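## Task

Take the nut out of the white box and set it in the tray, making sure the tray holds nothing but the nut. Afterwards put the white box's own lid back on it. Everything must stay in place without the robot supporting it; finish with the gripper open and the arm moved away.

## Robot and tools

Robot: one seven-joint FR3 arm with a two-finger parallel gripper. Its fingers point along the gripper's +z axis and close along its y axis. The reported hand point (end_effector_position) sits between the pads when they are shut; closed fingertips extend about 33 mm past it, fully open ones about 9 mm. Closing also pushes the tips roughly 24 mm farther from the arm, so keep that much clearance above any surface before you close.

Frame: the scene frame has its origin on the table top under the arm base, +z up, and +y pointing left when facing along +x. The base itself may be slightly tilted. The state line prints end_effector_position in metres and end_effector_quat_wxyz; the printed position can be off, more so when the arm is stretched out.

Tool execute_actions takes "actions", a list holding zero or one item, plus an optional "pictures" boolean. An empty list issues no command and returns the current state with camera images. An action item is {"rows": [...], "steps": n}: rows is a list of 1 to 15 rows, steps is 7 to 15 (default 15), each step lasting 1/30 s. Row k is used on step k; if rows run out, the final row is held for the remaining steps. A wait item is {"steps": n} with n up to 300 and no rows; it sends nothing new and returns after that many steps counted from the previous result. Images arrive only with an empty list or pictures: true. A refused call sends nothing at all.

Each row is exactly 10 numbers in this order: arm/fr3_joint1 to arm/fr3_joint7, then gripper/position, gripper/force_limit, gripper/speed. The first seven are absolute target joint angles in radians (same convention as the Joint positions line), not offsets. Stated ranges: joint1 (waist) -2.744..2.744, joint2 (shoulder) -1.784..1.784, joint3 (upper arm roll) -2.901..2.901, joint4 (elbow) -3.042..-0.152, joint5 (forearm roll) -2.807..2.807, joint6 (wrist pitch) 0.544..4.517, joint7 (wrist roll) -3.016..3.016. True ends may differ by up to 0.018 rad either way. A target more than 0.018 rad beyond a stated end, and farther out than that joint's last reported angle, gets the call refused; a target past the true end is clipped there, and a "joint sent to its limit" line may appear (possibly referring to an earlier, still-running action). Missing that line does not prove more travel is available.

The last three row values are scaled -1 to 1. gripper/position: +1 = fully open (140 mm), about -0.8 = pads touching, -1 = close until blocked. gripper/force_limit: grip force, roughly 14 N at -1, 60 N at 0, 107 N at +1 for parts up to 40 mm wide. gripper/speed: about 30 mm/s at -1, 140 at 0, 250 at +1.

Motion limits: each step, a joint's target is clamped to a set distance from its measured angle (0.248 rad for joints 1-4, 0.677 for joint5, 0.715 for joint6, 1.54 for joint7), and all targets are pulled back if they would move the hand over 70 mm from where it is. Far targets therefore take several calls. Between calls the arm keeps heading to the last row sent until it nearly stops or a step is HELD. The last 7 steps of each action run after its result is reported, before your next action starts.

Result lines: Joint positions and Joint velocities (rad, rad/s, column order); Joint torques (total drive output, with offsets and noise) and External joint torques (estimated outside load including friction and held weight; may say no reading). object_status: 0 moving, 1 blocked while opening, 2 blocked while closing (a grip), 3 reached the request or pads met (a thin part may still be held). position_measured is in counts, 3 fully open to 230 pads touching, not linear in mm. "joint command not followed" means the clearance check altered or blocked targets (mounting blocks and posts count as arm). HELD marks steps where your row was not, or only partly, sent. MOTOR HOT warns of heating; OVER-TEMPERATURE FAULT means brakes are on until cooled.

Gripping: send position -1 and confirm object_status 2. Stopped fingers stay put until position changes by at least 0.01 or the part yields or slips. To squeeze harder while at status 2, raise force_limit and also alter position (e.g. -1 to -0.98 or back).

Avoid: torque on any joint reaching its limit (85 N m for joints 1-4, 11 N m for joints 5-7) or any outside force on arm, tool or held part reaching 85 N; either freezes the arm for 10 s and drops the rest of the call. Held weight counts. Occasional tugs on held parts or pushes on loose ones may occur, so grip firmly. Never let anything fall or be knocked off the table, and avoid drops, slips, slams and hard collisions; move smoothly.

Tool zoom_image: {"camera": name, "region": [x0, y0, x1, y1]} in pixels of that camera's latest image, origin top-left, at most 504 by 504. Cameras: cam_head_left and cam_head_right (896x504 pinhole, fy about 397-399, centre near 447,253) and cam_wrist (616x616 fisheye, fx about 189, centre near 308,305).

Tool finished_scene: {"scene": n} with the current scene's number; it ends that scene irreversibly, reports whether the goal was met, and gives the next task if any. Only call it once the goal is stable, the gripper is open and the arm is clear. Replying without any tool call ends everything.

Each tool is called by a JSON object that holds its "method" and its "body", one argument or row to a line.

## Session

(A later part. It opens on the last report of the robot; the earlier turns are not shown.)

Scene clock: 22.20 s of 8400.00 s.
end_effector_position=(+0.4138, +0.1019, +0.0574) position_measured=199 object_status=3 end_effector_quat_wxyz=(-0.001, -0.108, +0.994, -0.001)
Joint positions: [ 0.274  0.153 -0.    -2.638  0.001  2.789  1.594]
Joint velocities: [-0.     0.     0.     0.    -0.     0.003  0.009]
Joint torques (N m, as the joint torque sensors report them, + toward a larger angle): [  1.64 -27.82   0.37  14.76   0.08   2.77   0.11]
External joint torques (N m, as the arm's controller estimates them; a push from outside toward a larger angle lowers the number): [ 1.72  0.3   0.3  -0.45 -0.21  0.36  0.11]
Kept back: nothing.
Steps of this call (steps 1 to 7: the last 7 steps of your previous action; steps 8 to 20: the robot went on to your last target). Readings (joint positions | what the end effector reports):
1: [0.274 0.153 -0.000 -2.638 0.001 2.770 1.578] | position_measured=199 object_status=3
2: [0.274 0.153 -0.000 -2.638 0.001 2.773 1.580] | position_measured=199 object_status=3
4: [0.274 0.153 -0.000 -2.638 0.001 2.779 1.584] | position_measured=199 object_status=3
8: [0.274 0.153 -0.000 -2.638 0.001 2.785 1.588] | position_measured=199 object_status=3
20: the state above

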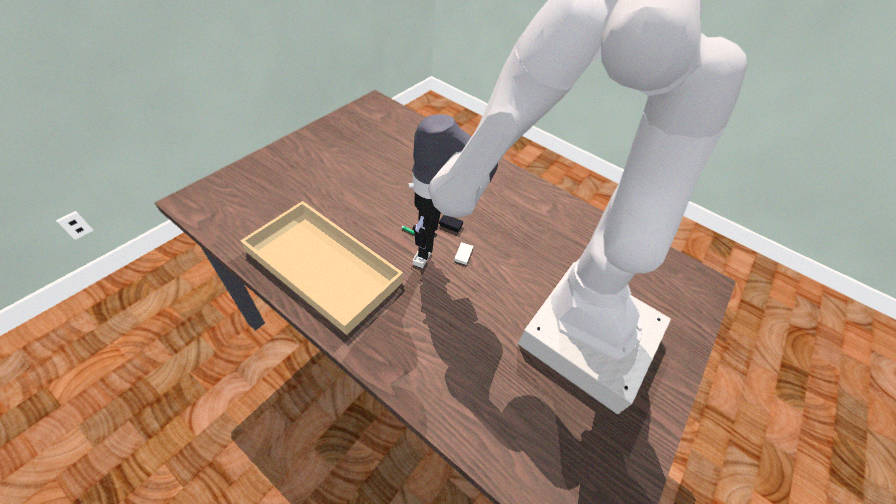

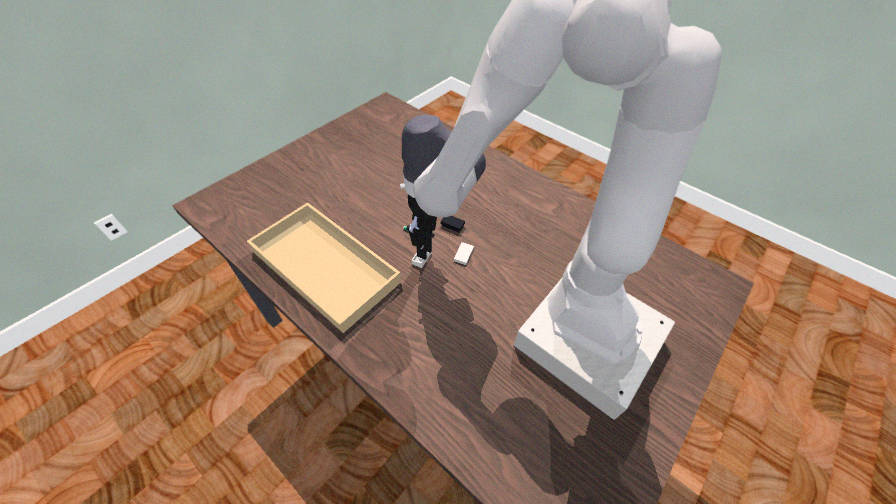

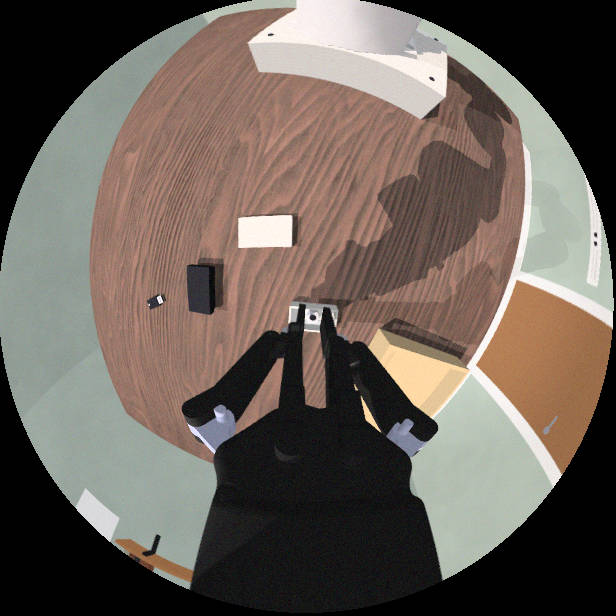

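{"method": "execute_actions", "body": {
  "actions": [
    {"rows":[[0.277,0.17,0,-2.636,0,2.806,1.6,-0.55,-0.5,0],[0.277,0.185,0,-2.634,0,2.82,1.6,-0.55,-0.5,0],[0.277,0.2,0,-2.632,0,2.833,1.6,-0.55,-0.5,0],[0.277,0.215,0,-2.631,0,2.846,1.6,-0.55,-0.5,0]],"steps":15}
  ]
}}

{"method": "execute_actions", "body": {
  "actions": [
    {"steps":15}
  ],
  "pictures": true
}}

{"method": "zoom_image", "body": {
  "camera": "cam_wrist",
  "region": [260, 260, 370, 350]
}}

{"method": "zoom_image", "body": {
  "camera": "cam_head_left",
  "region": [390, 220, 460, 280]
}}

Scene clock: 32.87 s of 8400.00 s.
end_effector_position=(+0.4176, +0.1028, +0.0508) position_measured=199 object_status=3 end_effector_quat_wxyz=(+0.002, -0.107, +0.994, -0.001)
Joint positions: [ 0.274  0.18  -0.    -2.63   0.001  2.813  1.596]
Joint velocities: [-0.    -0.001 -0.002 -0.001  0.001 -0.    -0.   ]
Joint torques (N m, as the joint torque sensors report them, + toward a larger angle): [  0.38 -27.82  -0.08  12.79   0.41   2.44  -0.14]
External joint torques (N m, as the arm's controller estimates them; a push from outside toward a larger angle lowers the number): [ 0.53  0.86 -0.12 -2.06  0.13  0.03 -0.14]
FORCE FAULT: contact force on the arm reached its limit, and the arm stopped for 10 seconds. The contact can be on any part of the arm, not only on its tool. The arm's remaining commands of this call were not run. The arm holds still and accepts commands again. Move the arm away from the contact; if what it grips holds it there, let go first. Pushing or pulling that hard again can fault the arm again.
Kept back: nothing.
The stop began at step 20 of this call (marked STOPPED below). From that step on the arm followed nothing that you had sent. 10 steps, steps kept back included, did not run and will not run. Nothing is kept back now, and the robot has no last target.
Steps of this call (steps 1 to 14: the robot went on to your last target; steps 15 to 19: the first 5 steps of this action; steps 20 to 320: the stop). Readings (joint positions | what the end effector reports):
15: [0.274 0.155 -0.000 -2.638 0.001 2.792 1.596] | position_measured=199 object_status=3
16: [0.274 0.161 -0.000 -2.636 0.001 2.796 1.596] | position_measured=199 object_status=3
18: [0.274 0.181 -0.000 -2.633 0.001 2.810 1.596] | position_measured=199 object_status=3
20: [0.274 0.180 -0.000 -2.630 0.001 2.813 1.596] | position_measured=199 object_status=3 STOPPED
22: [0.274 0.180 -0.000 -2.630 0.001 2.813 1.596] | position_measured=199 object_status=3
320: the state above

Scene clock: 32.90 s of 8400.00 s.
end_effector_position=(+0.4176, +0.1028, +0.0508) position_measured=199 object_status=3 end_effector_quat_wxyz=(+0.002, -0.107, +0.994, -0.001)
Joint positions: [ 0.274  0.18  -0.    -2.63   0.001  2.813  1.596]
Joint velocities: [ 0.001  0.     0.001  0.    -0.     0.    -0.001]
Joint torques (N m, as the joint torque sensors report them, + toward a larger angle): [  0.23 -27.81   0.13  12.89   0.32   2.36  -0.07]
External joint torques (N m, as the arm's controller estimates them; a push from outside toward a larger angle lowers the number): [ 0.2   0.86 -0.08 -2.03  0.06 -0.07 -0.07]
Kept back: nothing.
A stop began in an earlier call of the same reply, so what this call sent did not run. Send another action.
Steps of this call (step 1: nothing new was sent). Readings (joint positions | what the end effector reports):
1: the state above

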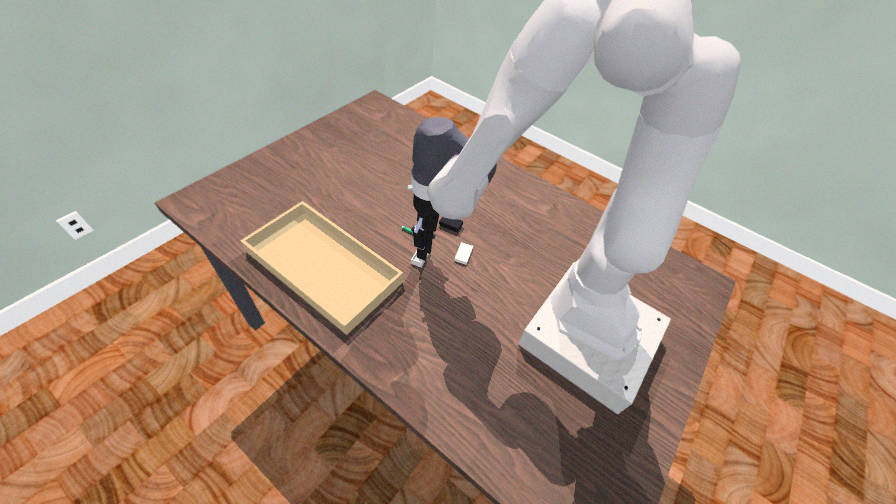

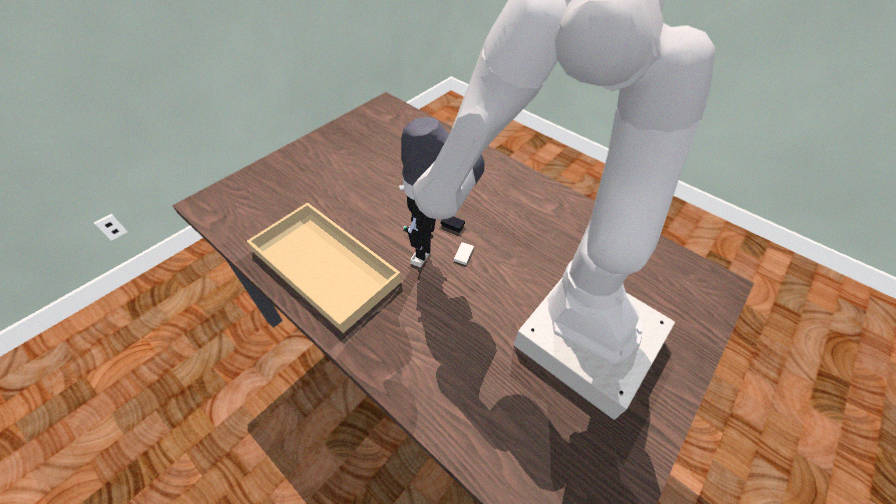

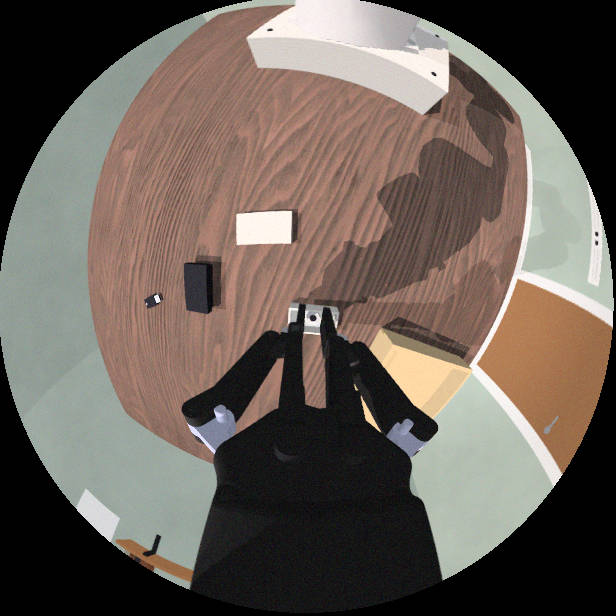

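Region (260, 260, 370, 350) of cam_wrist's 616x616 image, scaled by 4.582, with more detail than that image has; it fills the top 412 rows of this view, and the rest is white.

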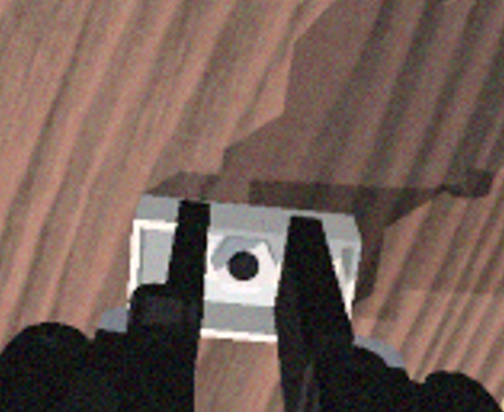

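Region (390, 220, 460, 280) of cam_head_left's 896x504 image, scaled by 7.200, with more detail than that image has; it fills the top 432 rows of this view, and the rest is white.

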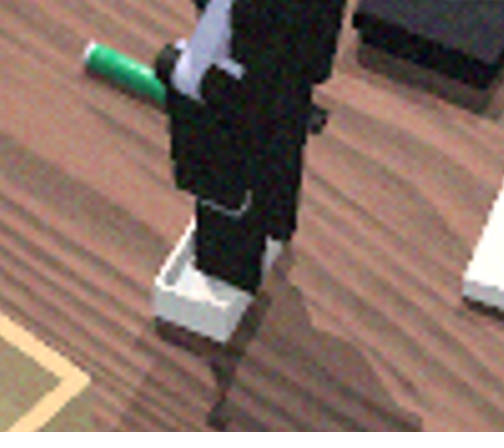

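{"method": "execute_actions", "body": {
  "actions": [
    {"rows":[[0.277,0.15,0,-2.638,0,2.79,1.6,-0.55,-0.5,0],[0.277,0.15,0,-2.638,0,2.79,1.6,-0.55,-0.5,0],[0.277,0.15,0,-2.638,0,2.79,1.6,-0.55,-0.5,0],[0.277,0.15,0,-2.638,0,2.79,1.6,-0.55,-0.5,0],[0.275,0.161,0,-2.613,0,2.774,1.56,-0.55,-0.5,0]],"steps":15}
  ]
}}

{"method": "execute_actions", "body": {
  "actions": [
    {"steps":25}
  ],
  "pictures": true
}}

{"method": "zoom_image", "body": {
  "camera": "cam_wrist",
  "region": [260, 260, 370, 350]
}}

{"method": "zoom_image", "body": {
  "camera": "cam_head_left",
  "region": [390, 220, 460, 280]
}}

Scene clock: 34.97 s of 8400.00 s.
end_effector_position=(+0.4244, +0.1045, +0.0613) position_measured=199 object_status=3 end_effector_quat_wxyz=(+0.007, -0.113, +0.994, -0.001)
Joint positions: [ 0.274  0.158 -0.    -2.619  0.001  2.789  1.585]
Joint velocities: [-0.001  0.004  0.     0.064 -0.001 -0.066 -0.073]
Joint torques (N m, as the joint torque sensors report them, + toward a larger angle): [  1.31 -26.3   -0.91  14.5    0.13   1.92  -0.29]
External joint torques (N m, as the arm's controller estimates them; a push from outside toward a larger angle lowers the number): [ 1.4   1.6  -0.97  0.05 -0.15 -0.36 -0.29]
Steps of this call (steps 1 to 54: nothing new was sent; steps 55 to 62: the first 8 steps of this action). Readings (joint positions | what the end effector reports):
55: [0.274 0.176 -0.000 -2.632 0.001 2.810 1.596] | position_measured=199 object_status=3
56: [0.274 0.168 -0.000 -2.634 0.001 2.806 1.596] | position_measured=199 object_status=3
58: [0.274 0.158 -0.000 -2.635 0.001 2.802 1.597] | position_measured=199 object_status=3
62: the state above

Scene clock: 35.80 s of 8400.00 s.
end_effector_position=(+0.4225, +0.1040, +0.0607) position_measured=199 object_status=3 end_effector_quat_wxyz=(+0.002, -0.123, +0.992, -0.001)
Joint positions: [ 0.274  0.159 -0.    -2.615  0.001  2.777  1.565]
Joint velocities: [-0.     0.     0.     0.     0.    -0.    -0.003]
Joint torques (N m, as the joint torque sensors report them, + toward a larger angle): [  1.09 -27.36  -0.38  16.04   0.15   2.2   -0.25]
External joint torques (N m, as the arm's controller estimates them; a push from outside toward a larger angle lowers the number): [ 1.24  1.26 -0.38  0.53 -0.16 -0.22 -0.25]
Kept back: nothing.
Steps of this call (steps 1 to 7: the last 7 steps of your previous action; steps 8 to 25: the robot went on to your last target). Readings (joint positions | what the end effector reports):
1: [0.274 0.158 -0.000 -2.617 0.001 2.787 1.583] | position_measured=199 object_status=3
2: [0.274 0.158 -0.000 -2.616 0.001 2.785 1.581] | position_measured=199 object_status=3
4: [0.274 0.159 -0.000 -2.615 0.001 2.782 1.577] | position_measured=199 object_status=3
8: [0.274 0.159 -0.000 -2.615 0.001 2.779 1.572] | position_measured=199 object_status=3
25: the state above

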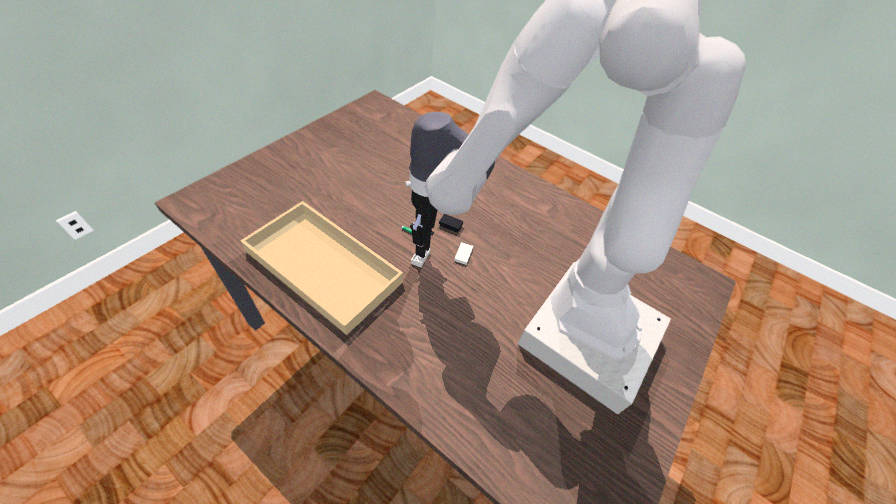

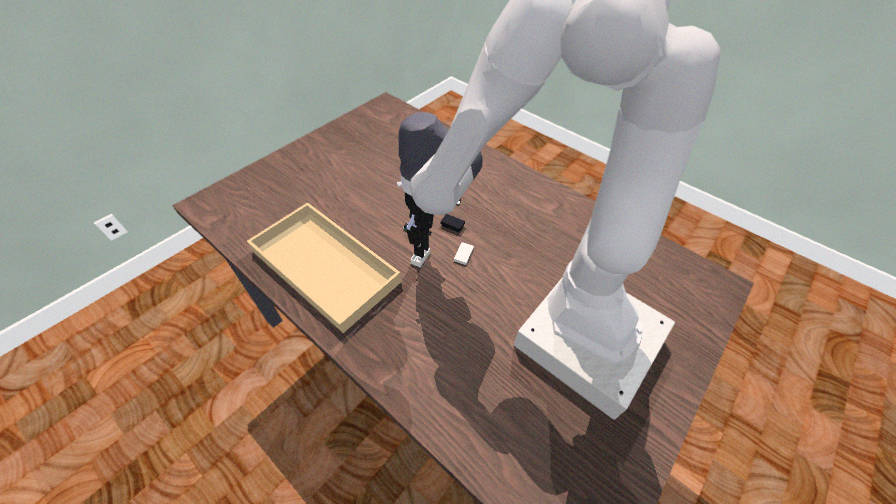

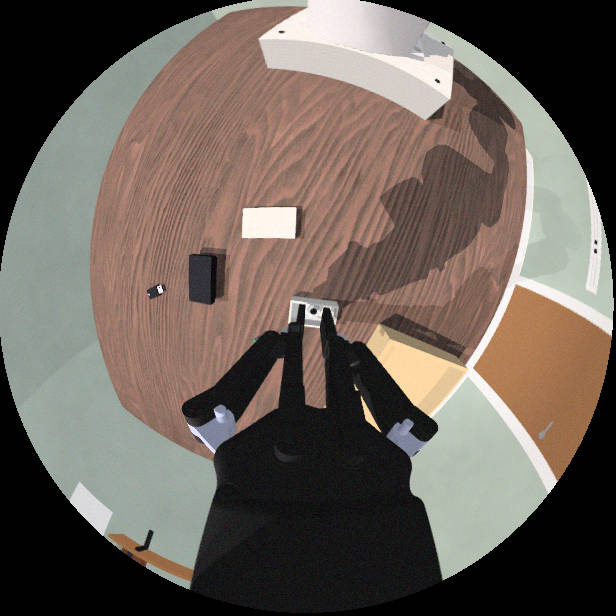

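Region (260, 260, 370, 350) of cam_wrist's 616x616 image, scaled by 4.582, with more detail than that image has; it fills the top 412 rows of this view, and the rest is white.

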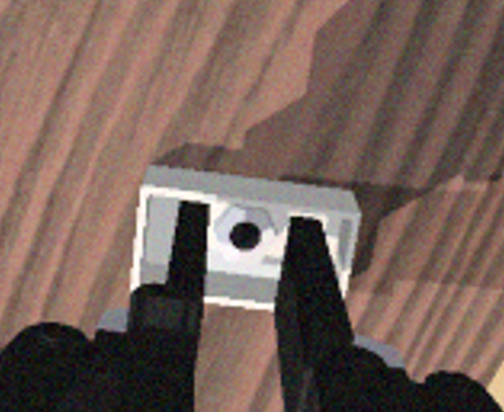

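Region (390, 220, 460, 280) of cam_head_left's 896x504 image, scaled by 7.200, with more detail than that image has; it fills the top 432 rows of this view, and the rest is white.

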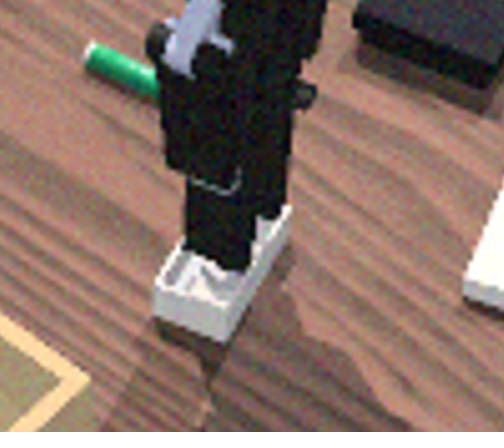

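{"method": "execute_actions", "body": {
  "actions": [
    {"rows":[[0.275,0.17,0,-2.612,0,2.782,1.56,-0.55,-0.5,0],[0.275,0.18,0,-2.611,0,2.791,1.56,-0.55,-0.5,0],[0.275,0.188,0,-2.61,0,2.799,1.56,-0.55,-0.5,0]],"steps":15}
  ]
}}

{"method": "execute_actions", "body": {
  "actions": [
    {"rows":[[0.275,0.194,0,-2.61,0,2.804,1.56,-0.55,-0.5,0],[0.275,0.194,0,-2.61,0,2.804,1.56,-0.55,-0.5,0],[0.275,0.194,0,-2.61,0,2.804,1.56,-0.55,-0.5,0],[0.275,0.199,0,-2.609,0,2.808,1.56,-0.55,-0.5,0]],"steps":15}
  ]
}}

{"method": "execute_actions", "body": {
  "actions": [
    {"steps":15}
  ],
  "pictures": true
}}

{"method": "zoom_image", "body": {
  "camera": "cam_head_left",
  "region": [390, 220, 460, 280]
}}

Scene clock: 36.77 s of 8400.00 s.
end_effector_position=(+0.4197, +0.1033, +0.0513) position_measured=199 object_status=3 end_effector_quat_wxyz=(-0.003, -0.124, +0.992, -0.002)
Joint positions: [ 0.274  0.186 -0.    -2.612  0.001  2.791  1.563]
Joint velocities: [-0.001  0.019  0.002 -0.    -0.001  0.033  0.   ]
Joint torques (N m, as the joint torque sensors report them, + toward a larger angle): [  0.85 -28.61  -0.75  15.27   0.14   2.92  -0.27]
External joint torques (N m, as the arm's controller estimates them; a push from outside toward a larger angle lowers the number): [ 0.93  1.16 -0.86 -0.27 -0.14  0.44 -0.27]
Steps of this call (steps 1 to 15: the robot went on to your last target; steps 16 to 21: nothing new was sent; steps 22 to 29: the first 8 steps of this action). Readings (joint positions | what the end effector reports):
22: [0.274 0.161 -0.000 -2.614 0.001 2.777 1.563] | position_measured=199 object_status=3
23: [0.274 0.164 -0.000 -2.613 0.001 2.779 1.563] | position_measured=199 object_status=3
25: [0.274 0.176 -0.000 -2.612 0.001 2.785 1.563] | position_measured=199 object_status=3
29: the state above

Scene clock: 37.27 s of 8400.00 s.
end_effector_position=(+0.4223, +0.1040, +0.0501) position_measured=199 object_status=3 end_effector_quat_wxyz=(+0.000, -0.124, +0.992, -0.001)
Joint positions: [ 0.274  0.193 -0.    -2.61   0.001  2.802  1.563]
Joint velocities: [ 0.     0.008 -0.002  0.003 -0.001  0.015  0.   ]
Joint torques (N m, as the joint torque sensors report them, + toward a larger angle): [  1.11 -24.86  -0.62  13.63   0.12   2.98  -0.23]
External joint torques (N m, as the arm's controller estimates them; a push from outside toward a larger angle lowers the number): [ 1.28  4.21 -0.64 -1.24 -0.16  0.55 -0.23]
Steps of this call (steps 1 to 7: the last 7 steps of your previous action; steps 8 to 15: the first 8 steps of this action). Readings (joint positions | what the end effector reports):
8: [0.274 0.187 -0.000 -2.612 0.001 2.796 1.563] | position_measured=199 object_status=3
9: [0.274 0.189 -0.000 -2.612 0.001 2.797 1.563] | position_measured=199 object_status=3
11: [0.274 0.191 -0.000 -2.611 0.001 2.799 1.563] | position_measured=199 object_status=3
15: the state above

Scene clock: 37.77 s of 8400.00 s.
end_effector_position=(+0.4231, +0.1041, +0.0501) position_measured=199 object_status=3 end_effector_quat_wxyz=(+0.002, -0.124, +0.992, -0.001)
Joint positions: [ 0.274  0.193 -0.    -2.61   0.001  2.805  1.563]
Joint velocities: [-0.    -0.     0.    -0.001  0.002  0.002 -0.   ]
Joint torques (N m, as the joint torque sensors report them, + toward a larger angle): [  0.64 -24.63  -0.35  15.23   0.1    2.81  -0.16]
External joint torques (N m, as the arm's controller estimates them; a push from outside toward a larger angle lowers the number): [ 0.78  4.64 -0.4   0.21 -0.18  0.38 -0.16]
Kept back: nothing.
Steps of this call (steps 1 to 7: the last 7 steps of your previous action; steps 8 to 15: the robot went on to your last target). Readings (joint positions | what the end effector reports):
1: [0.274 0.193 -0.000 -2.610 0.001 2.803 1.563] | position_measured=199 object_status=3
2: [0.274 0.193 -0.000 -2.610 0.001 2.803 1.563] | position_measured=199 object_status=3
4: [0.274 0.193 -0.000 -2.610 0.001 2.804 1.563] | position_measured=199 object_status=3
8: [0.274 0.193 -0.000 -2.610 0.001 2.804 1.563] | position_measured=199 object_status=3
15: the state above
The arm was judged still, so your last target was given up. Only a new action makes it travel on or press farther. Fingers that are still opening or closing keep moving.

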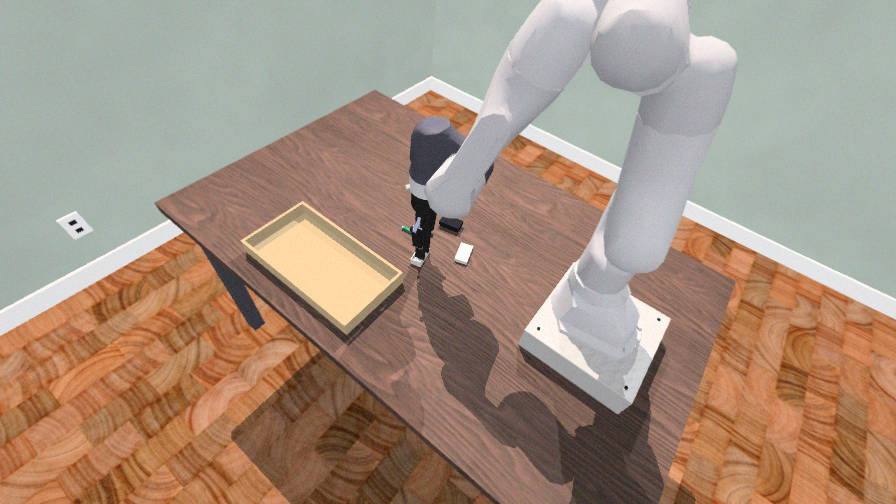

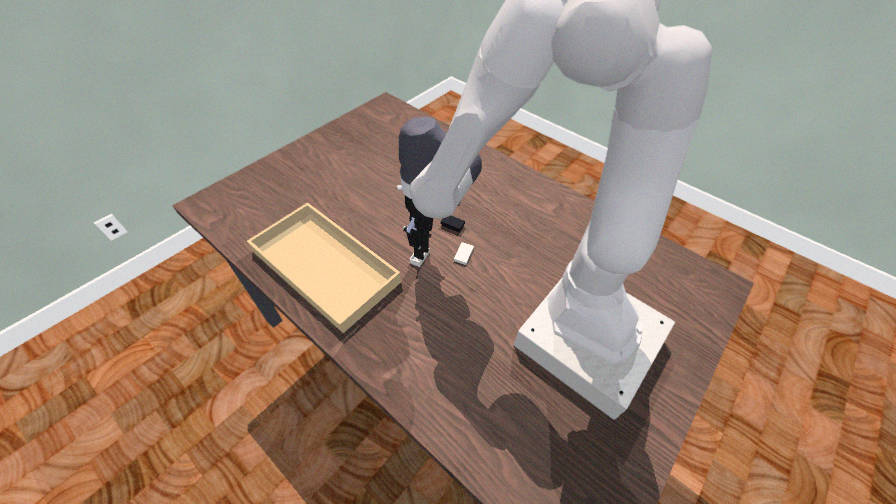

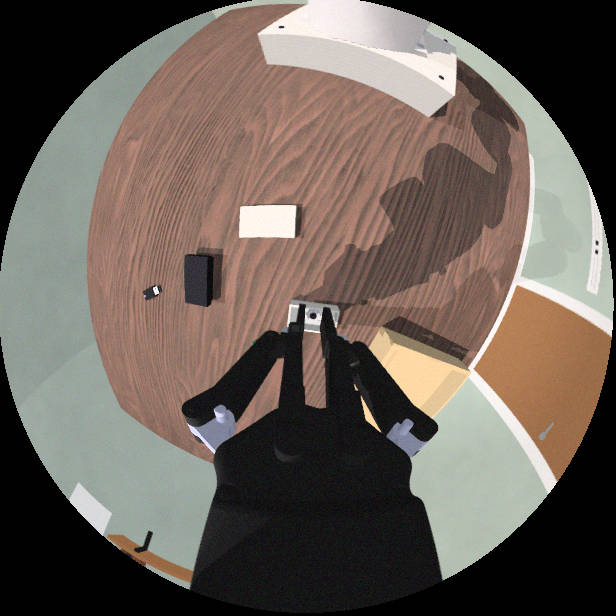

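Region (390, 220, 460, 280) of cam_head_left's 896x504 image, scaled by 7.200, with more detail than that image has; it fills the top 432 rows of this view, and the rest is white.

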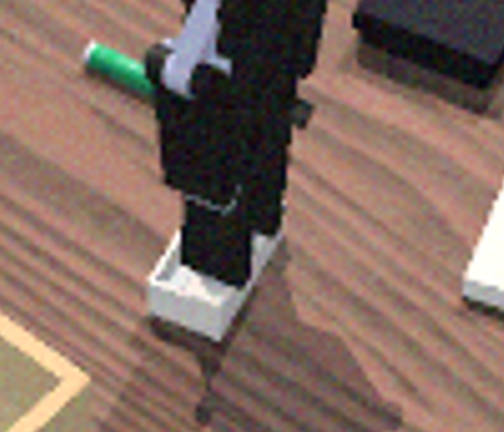

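{"method": "execute_actions", "body": {
  "actions": [
    {"rows":[[0.275,0.18,0,-2.611,0,2.791,1.56,-0.55,-0.5,0],[0.275,0.18,0,-2.611,0,2.791,1.56,-0.55,-0.5,0],[0.275,0.18,0,-2.611,0,2.791,1.56,-0.55,-0.5,0],[0.275,0.18,0,-2.611,0,2.791,1.56,-0.55,-0.5,0],[0.273,0.186,0,-2.598,0,2.784,1.56,-0.55,-0.5,0]],"steps":15}
  ]
}}

{"method": "execute_actions", "body": {
  "actions": [
    {"rows":[[0.273,0.192,0,-2.597,0,2.789,1.56,-0.55,-0.5,0],[0.273,0.192,0,-2.597,0,2.789,1.56,-0.55,-0.5,0],[0.273,0.198,0,-2.597,0,2.795,1.56,-0.55,-0.5,0],[0.273,0.198,0,-2.597,0,2.795,1.56,-0.55,-0.5,0],[0.273,0.204,0,-2.596,0,2.8,1.56,-0.55,-0.5,0]],"steps":15}
  ]
}}

{"method": "execute_actions", "body": {
  "actions": [
    {"steps":15}
  ],
  "pictures": true
}}

{"method": "zoom_image", "body": {
  "camera": "cam_head_left",
  "region": [390, 220, 460, 280]
}}

{"method": "zoom_image", "body": {
  "camera": "cam_wrist",
  "region": [260, 260, 370, 350]
}}

Scene clock: 38.67 s of 8400.00 s.
end_effector_position=(+0.4273, +0.1052, +0.0553) position_measured=199 object_status=3 end_effector_quat_wxyz=(+0.004, -0.124, +0.992, -0.001)
Joint positions: [ 0.274  0.184 -0.    -2.602  0.001  2.792  1.563]
Joint velocities: [ 0.001 -0.     0.     0.033  0.001 -0.033 -0.001]
Joint torques (N m, as the joint torque sensors report them, + toward a larger angle): [  0.66 -27.38   0.04  15.39   0.12   1.99  -0.23]
External joint torques (N m, as the arm's controller estimates them; a push from outside toward a larger angle lowers the number): [ 0.7   1.48 -0.09  0.63 -0.16 -0.36 -0.23]
Steps of this call (steps 1 to 19: nothing new was sent; steps 20 to 27: the first 8 steps of this action). Readings (joint positions | what the end effector reports):
20: [0.274 0.192 -0.000 -2.610 0.001 2.803 1.563] | position_measured=199 object_status=3
21: [0.274 0.189 -0.000 -2.610 0.001 2.801 1.563] | position_measured=199 object_status=3
23: [0.274 0.184 -0.000 -2.610 0.001 2.799 1.563] | position_measured=199 object_status=3
27: the state above

Scene clock: 39.17 s of 8400.00 s.
end_effector_position=(+0.4253, +0.1047, +0.0502) position_measured=199 object_status=3 end_effector_quat_wxyz=(-0.001, -0.124, +0.992, -0.001)
Joint positions: [ 0.274  0.199 -0.    -2.598  0.001  2.794  1.563]
Joint velocities: [-0.001  0.008  0.001  0.018  0.001  0.032  0.002]
Joint torques (N m, as the joint torque sensors report them, + toward a larger angle): [  0.21 -27.13  -0.83  13.33   0.14   2.67  -0.24]
External joint torques (N m, as the arm's controller estimates them; a push from outside toward a larger angle lowers the number): [ 0.27  2.5  -0.96 -1.68 -0.14  0.54 -0.24]
Steps of this call (steps 1 to 7: the last 7 steps of your previous action; steps 8 to 15: the first 8 steps of this action). Readings (joint positions | what the end effector reports):
8: [0.274 0.185 -0.000 -2.600 0.001 2.788 1.563] | position_measured=199 object_status=3
9: [0.274 0.187 -0.000 -2.599 0.001 2.788 1.563] | position_measured=199 object_status=3
11: [0.274 0.191 -0.000 -2.599 0.001 2.789 1.563] | position_measured=199 object_status=3
15: the state above

Scene clock: 39.67 s of 8400.00 s.
end_effector_position=(+0.4258, +0.1048, +0.0501) position_measured=199 object_status=3 end_effector_quat_wxyz=(-0.000, -0.124, +0.992, -0.001)
Joint positions: [ 0.274  0.2   -0.    -2.597  0.001  2.796  1.563]
Joint velocities: [ 0.001  0.    -0.001  0.001 -0.001  0.     0.   ]
Joint torques (N m, as the joint torque sensors report them, + toward a larger angle): [ -0.34 -26.39  -0.38  15.3    0.28   3.07  -0.25]
External joint torques (N m, as the arm's controller estimates them; a push from outside toward a larger angle lowers the number): [-0.3   3.12 -0.53  0.18  0.    0.66 -0.25]
Kept back: nothing.
Steps of this call (steps 1 to 7: the last 7 steps of your previous action; steps 8 to 15: the robot went on to your last target). Readings (joint positions | what the end effector reports):
1: [0.274 0.199 -0.000 -2.597 0.001 2.795 1.563] | position_measured=199 object_status=3
2: [0.274 0.200 -0.000 -2.597 0.001 2.795 1.563] | position_measured=199 object_status=3
4: [0.274 0.200 -0.000 -2.597 0.001 2.795 1.563] | position_measured=199 object_status=3
8: [0.274 0.200 -0.000 -2.597 0.001 2.796 1.563] | position_measured=199 object_status=3
15: the state above
The arm was judged still, so your last target was given up. Only a new action makes it travel on or press farther. Fingers that are still opening or closing keep moving.

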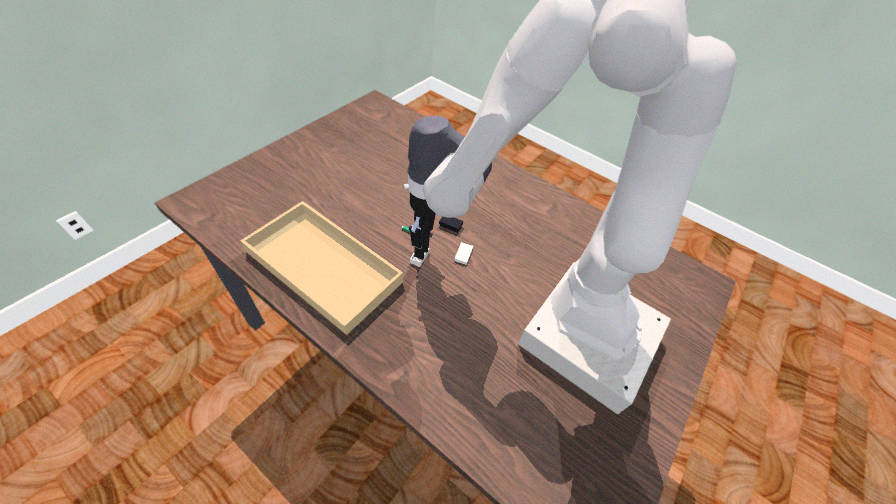

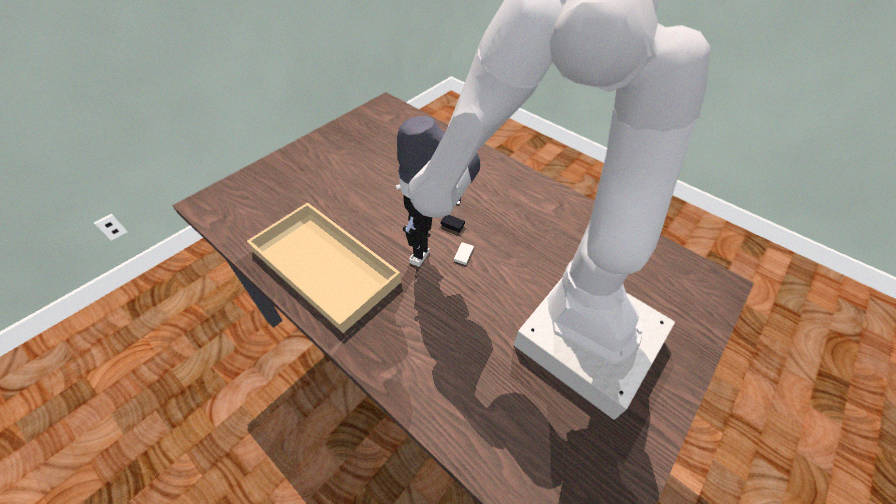

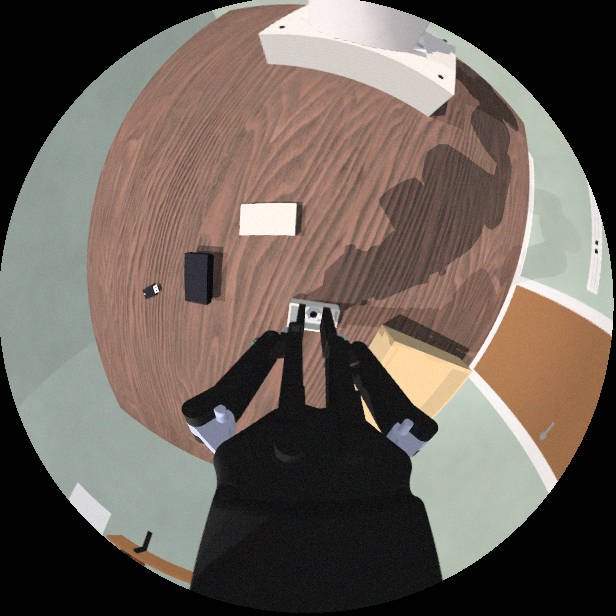

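Region (390, 220, 460, 280) of cam_head_left's 896x504 image, scaled by 7.200, with more detail than that image has; it fills the top 432 rows of this view, and the rest is white.

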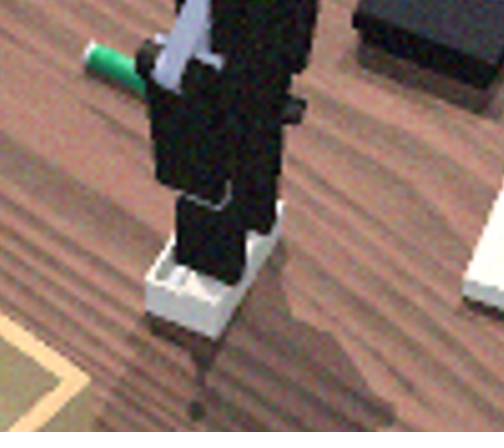

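Region (260, 260, 370, 350) of cam_wrist's 616x616 image, scaled by 4.582, with more detail than that image has; it fills the top 412 rows of this view, and the rest is white.

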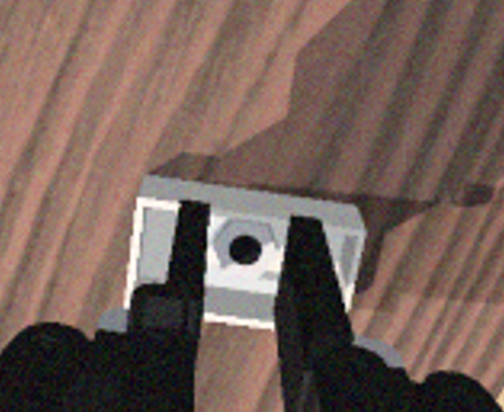

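{"method": "execute_actions", "body": {
  "actions": [
    {"rows":[[0.273,0.15,0,-2.6,0,2.76,1.56,-0.55,-0.5,0],[0.273,0.11,0,-2.603,0,2.72,1.56,-0.55,-0.5,0],[0.27,0.075,0,-2.605,0,2.68,1.56,-0.1,-0.5,0],[0.27,0.075,0,-2.605,0,2.68,1.0,-0.1,-0.5,0],[0.27,0.075,0,-2.605,0,2.68,-0.02,-0.1,-0.5,0]],"steps":15}
  ]
}}

{"method": "execute_actions", "body": {
  "actions": [
    {"steps":35}
  ]
}}

{"method": "execute_actions", "body": {
  "actions": [
    {"rows":[[0.27,0.11,0,-2.602,0,2.712,-0.02,-0.1,-0.5,0],[0.27,0.15,0,-2.6,0,2.75,-0.02,-0.1,-0.5,0],[0.27,0.19,0,-2.597,0,2.787,-0.02,-0.1,-0.5,0],[0.27,0.224,0,-2.594,0,2.818,-0.02,-0.1,-0.5,0]],"steps":15}
  ],
  "pictures": true
}}

Scene clock: 41.37 s of 8400.00 s.
end_effector_position=(+0.4377, +0.1072, +0.0951) position_measured=163 object_status=0 end_effector_quat_wxyz=(+0.017, -0.399, +0.917, -0.004)
Joint positions: [ 0.273  0.078 -0.    -2.602  0.001  2.714  0.988]
Joint velocities: [-0.002 -0.081  0.001  0.     0.001 -0.178 -3.327]
Joint torques (N m, as the joint torque sensors report them, + toward a larger angle): [ -0.06 -27.07  -0.62  14.43   0.18   1.89  -0.87]
External joint torques (N m, as the arm's controller estimates them; a push from outside toward a larger angle lowers the number): [-0.09 -2.79 -0.73 -0.61 -0.18 -0.33 -0.91]
Steps of this call (steps 1 to 43: nothing new was sent; steps 44 to 51: the first 8 steps of this action). Readings (joint positions | what the end effector reports):
44: [0.274 0.193 -0.000 -2.599 0.001 2.790 1.563] | position_measured=199 object_status=3
45: [0.274 0.176 -0.000 -2.603 0.001 2.778 1.563] | position_measured=199 object_status=3
47: [0.274 0.123 -0.000 -2.605 0.001 2.747 1.517] | position_measured=193 object_status=0
51: the state above

Scene clock: 42.53 s of 8400.00 s.
end_effector_position=(+0.4279, +0.1047, +0.0927) position_measured=141 object_status=3 end_effector_quat_wxyz=(-0.001, +0.785, -0.620, +0.002)
Joint positions: [ 0.273  0.076 -0.    -2.603  0.001  2.683  0.005]
Joint velocities: [ 0.    -0.001  0.    -0.    -0.     0.    -0.071]
Joint torques (N m, as the joint torque sensors report them, + toward a larger angle): [ -0.33 -28.57  -0.95  14.72   0.28   2.22  -0.28]
External joint torques (N m, as the arm's controller estimates them; a push from outside toward a larger angle lowers the number): [-0.2  -0.96 -0.9  -2.54 -0.09 -0.3  -0.28]
Kept back: nothing.
Steps of this call (steps 1 to 7: the last 7 steps of your previous action; steps 8 to 35: the robot went on to your last target). Readings (joint positions | what the end effector reports):
1: [0.273 0.077 -0.000 -2.602 0.001 2.709 0.883] | position_measured=155 object_status=0
2: [0.273 0.076 -0.000 -2.602 0.001 2.704 0.790] | position_measured=148 object_status=0
4: [0.273 0.076 -0.000 -2.602 0.001 2.697 0.631] | position_measured=141 object_status=0
8: [0.273 0.076 -0.000 -2.603 0.001 2.689 0.401] | position_measured=141 object_status=0
35: the state above

Scene clock: 42.80 s of 8400.00 s.
end_effector_position=(+0.4232, +0.1033, +0.0474) position_measured=141 object_status=3 end_effector_quat_wxyz=(+0.007, +0.789, -0.615, -0.004)
Joint positions: [ 0.273  0.208 -0.    -2.591  0.001  2.783 -0.008]
Joint velocities: [ 0.     0.113 -0.001  0.018 -0.001  0.231 -0.03 ]
Joint torques (N m, as the joint torque sensors report them, + toward a larger angle): [ -1.33 -24.44  -0.03  11.55   0.12   2.3   -0.25]
External joint torques (N m, as the arm's controller estimates them; a push from outside toward a larger angle lowers the number): [-1.27  1.54 -0.18  0.62 -0.08  0.7  -0.26]
Steps of this call (steps 1 to 8: the first 8 steps of this action). Readings (joint positions | what the end effector reports):
1: [0.273 0.080 -0.000 -2.602 0.001 2.687 0.003] | position_measured=141 object_status=3
2: [0.273 0.094 -0.000 -2.599 0.001 2.698 0.001] | position_measured=141 object_status=3
4: [0.273 0.146 -0.000 -2.594 0.001 2.732 -0.003] | position_measured=141 object_status=3
8: the state above

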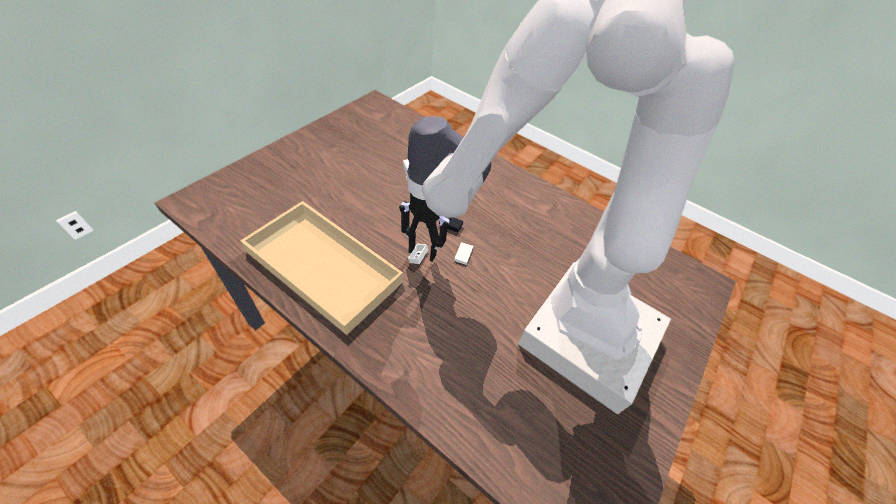

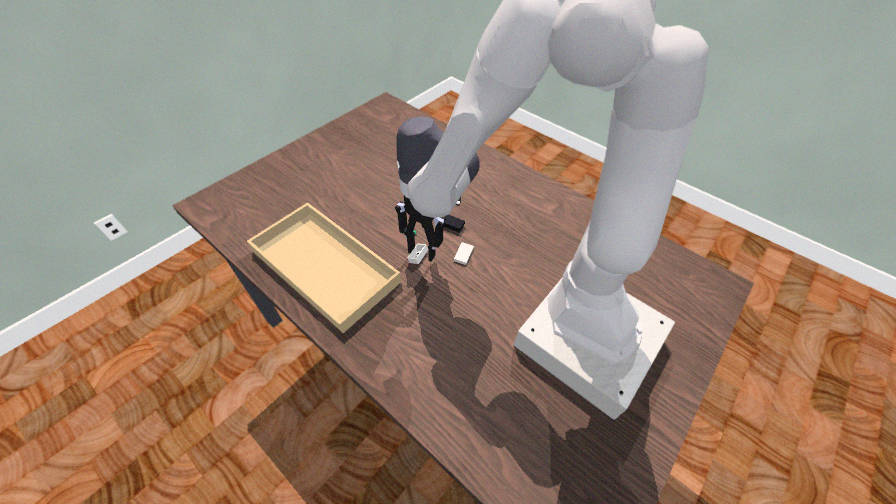

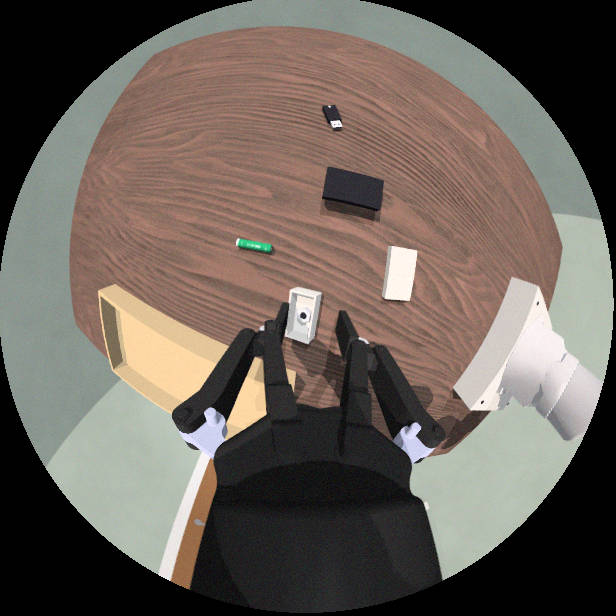

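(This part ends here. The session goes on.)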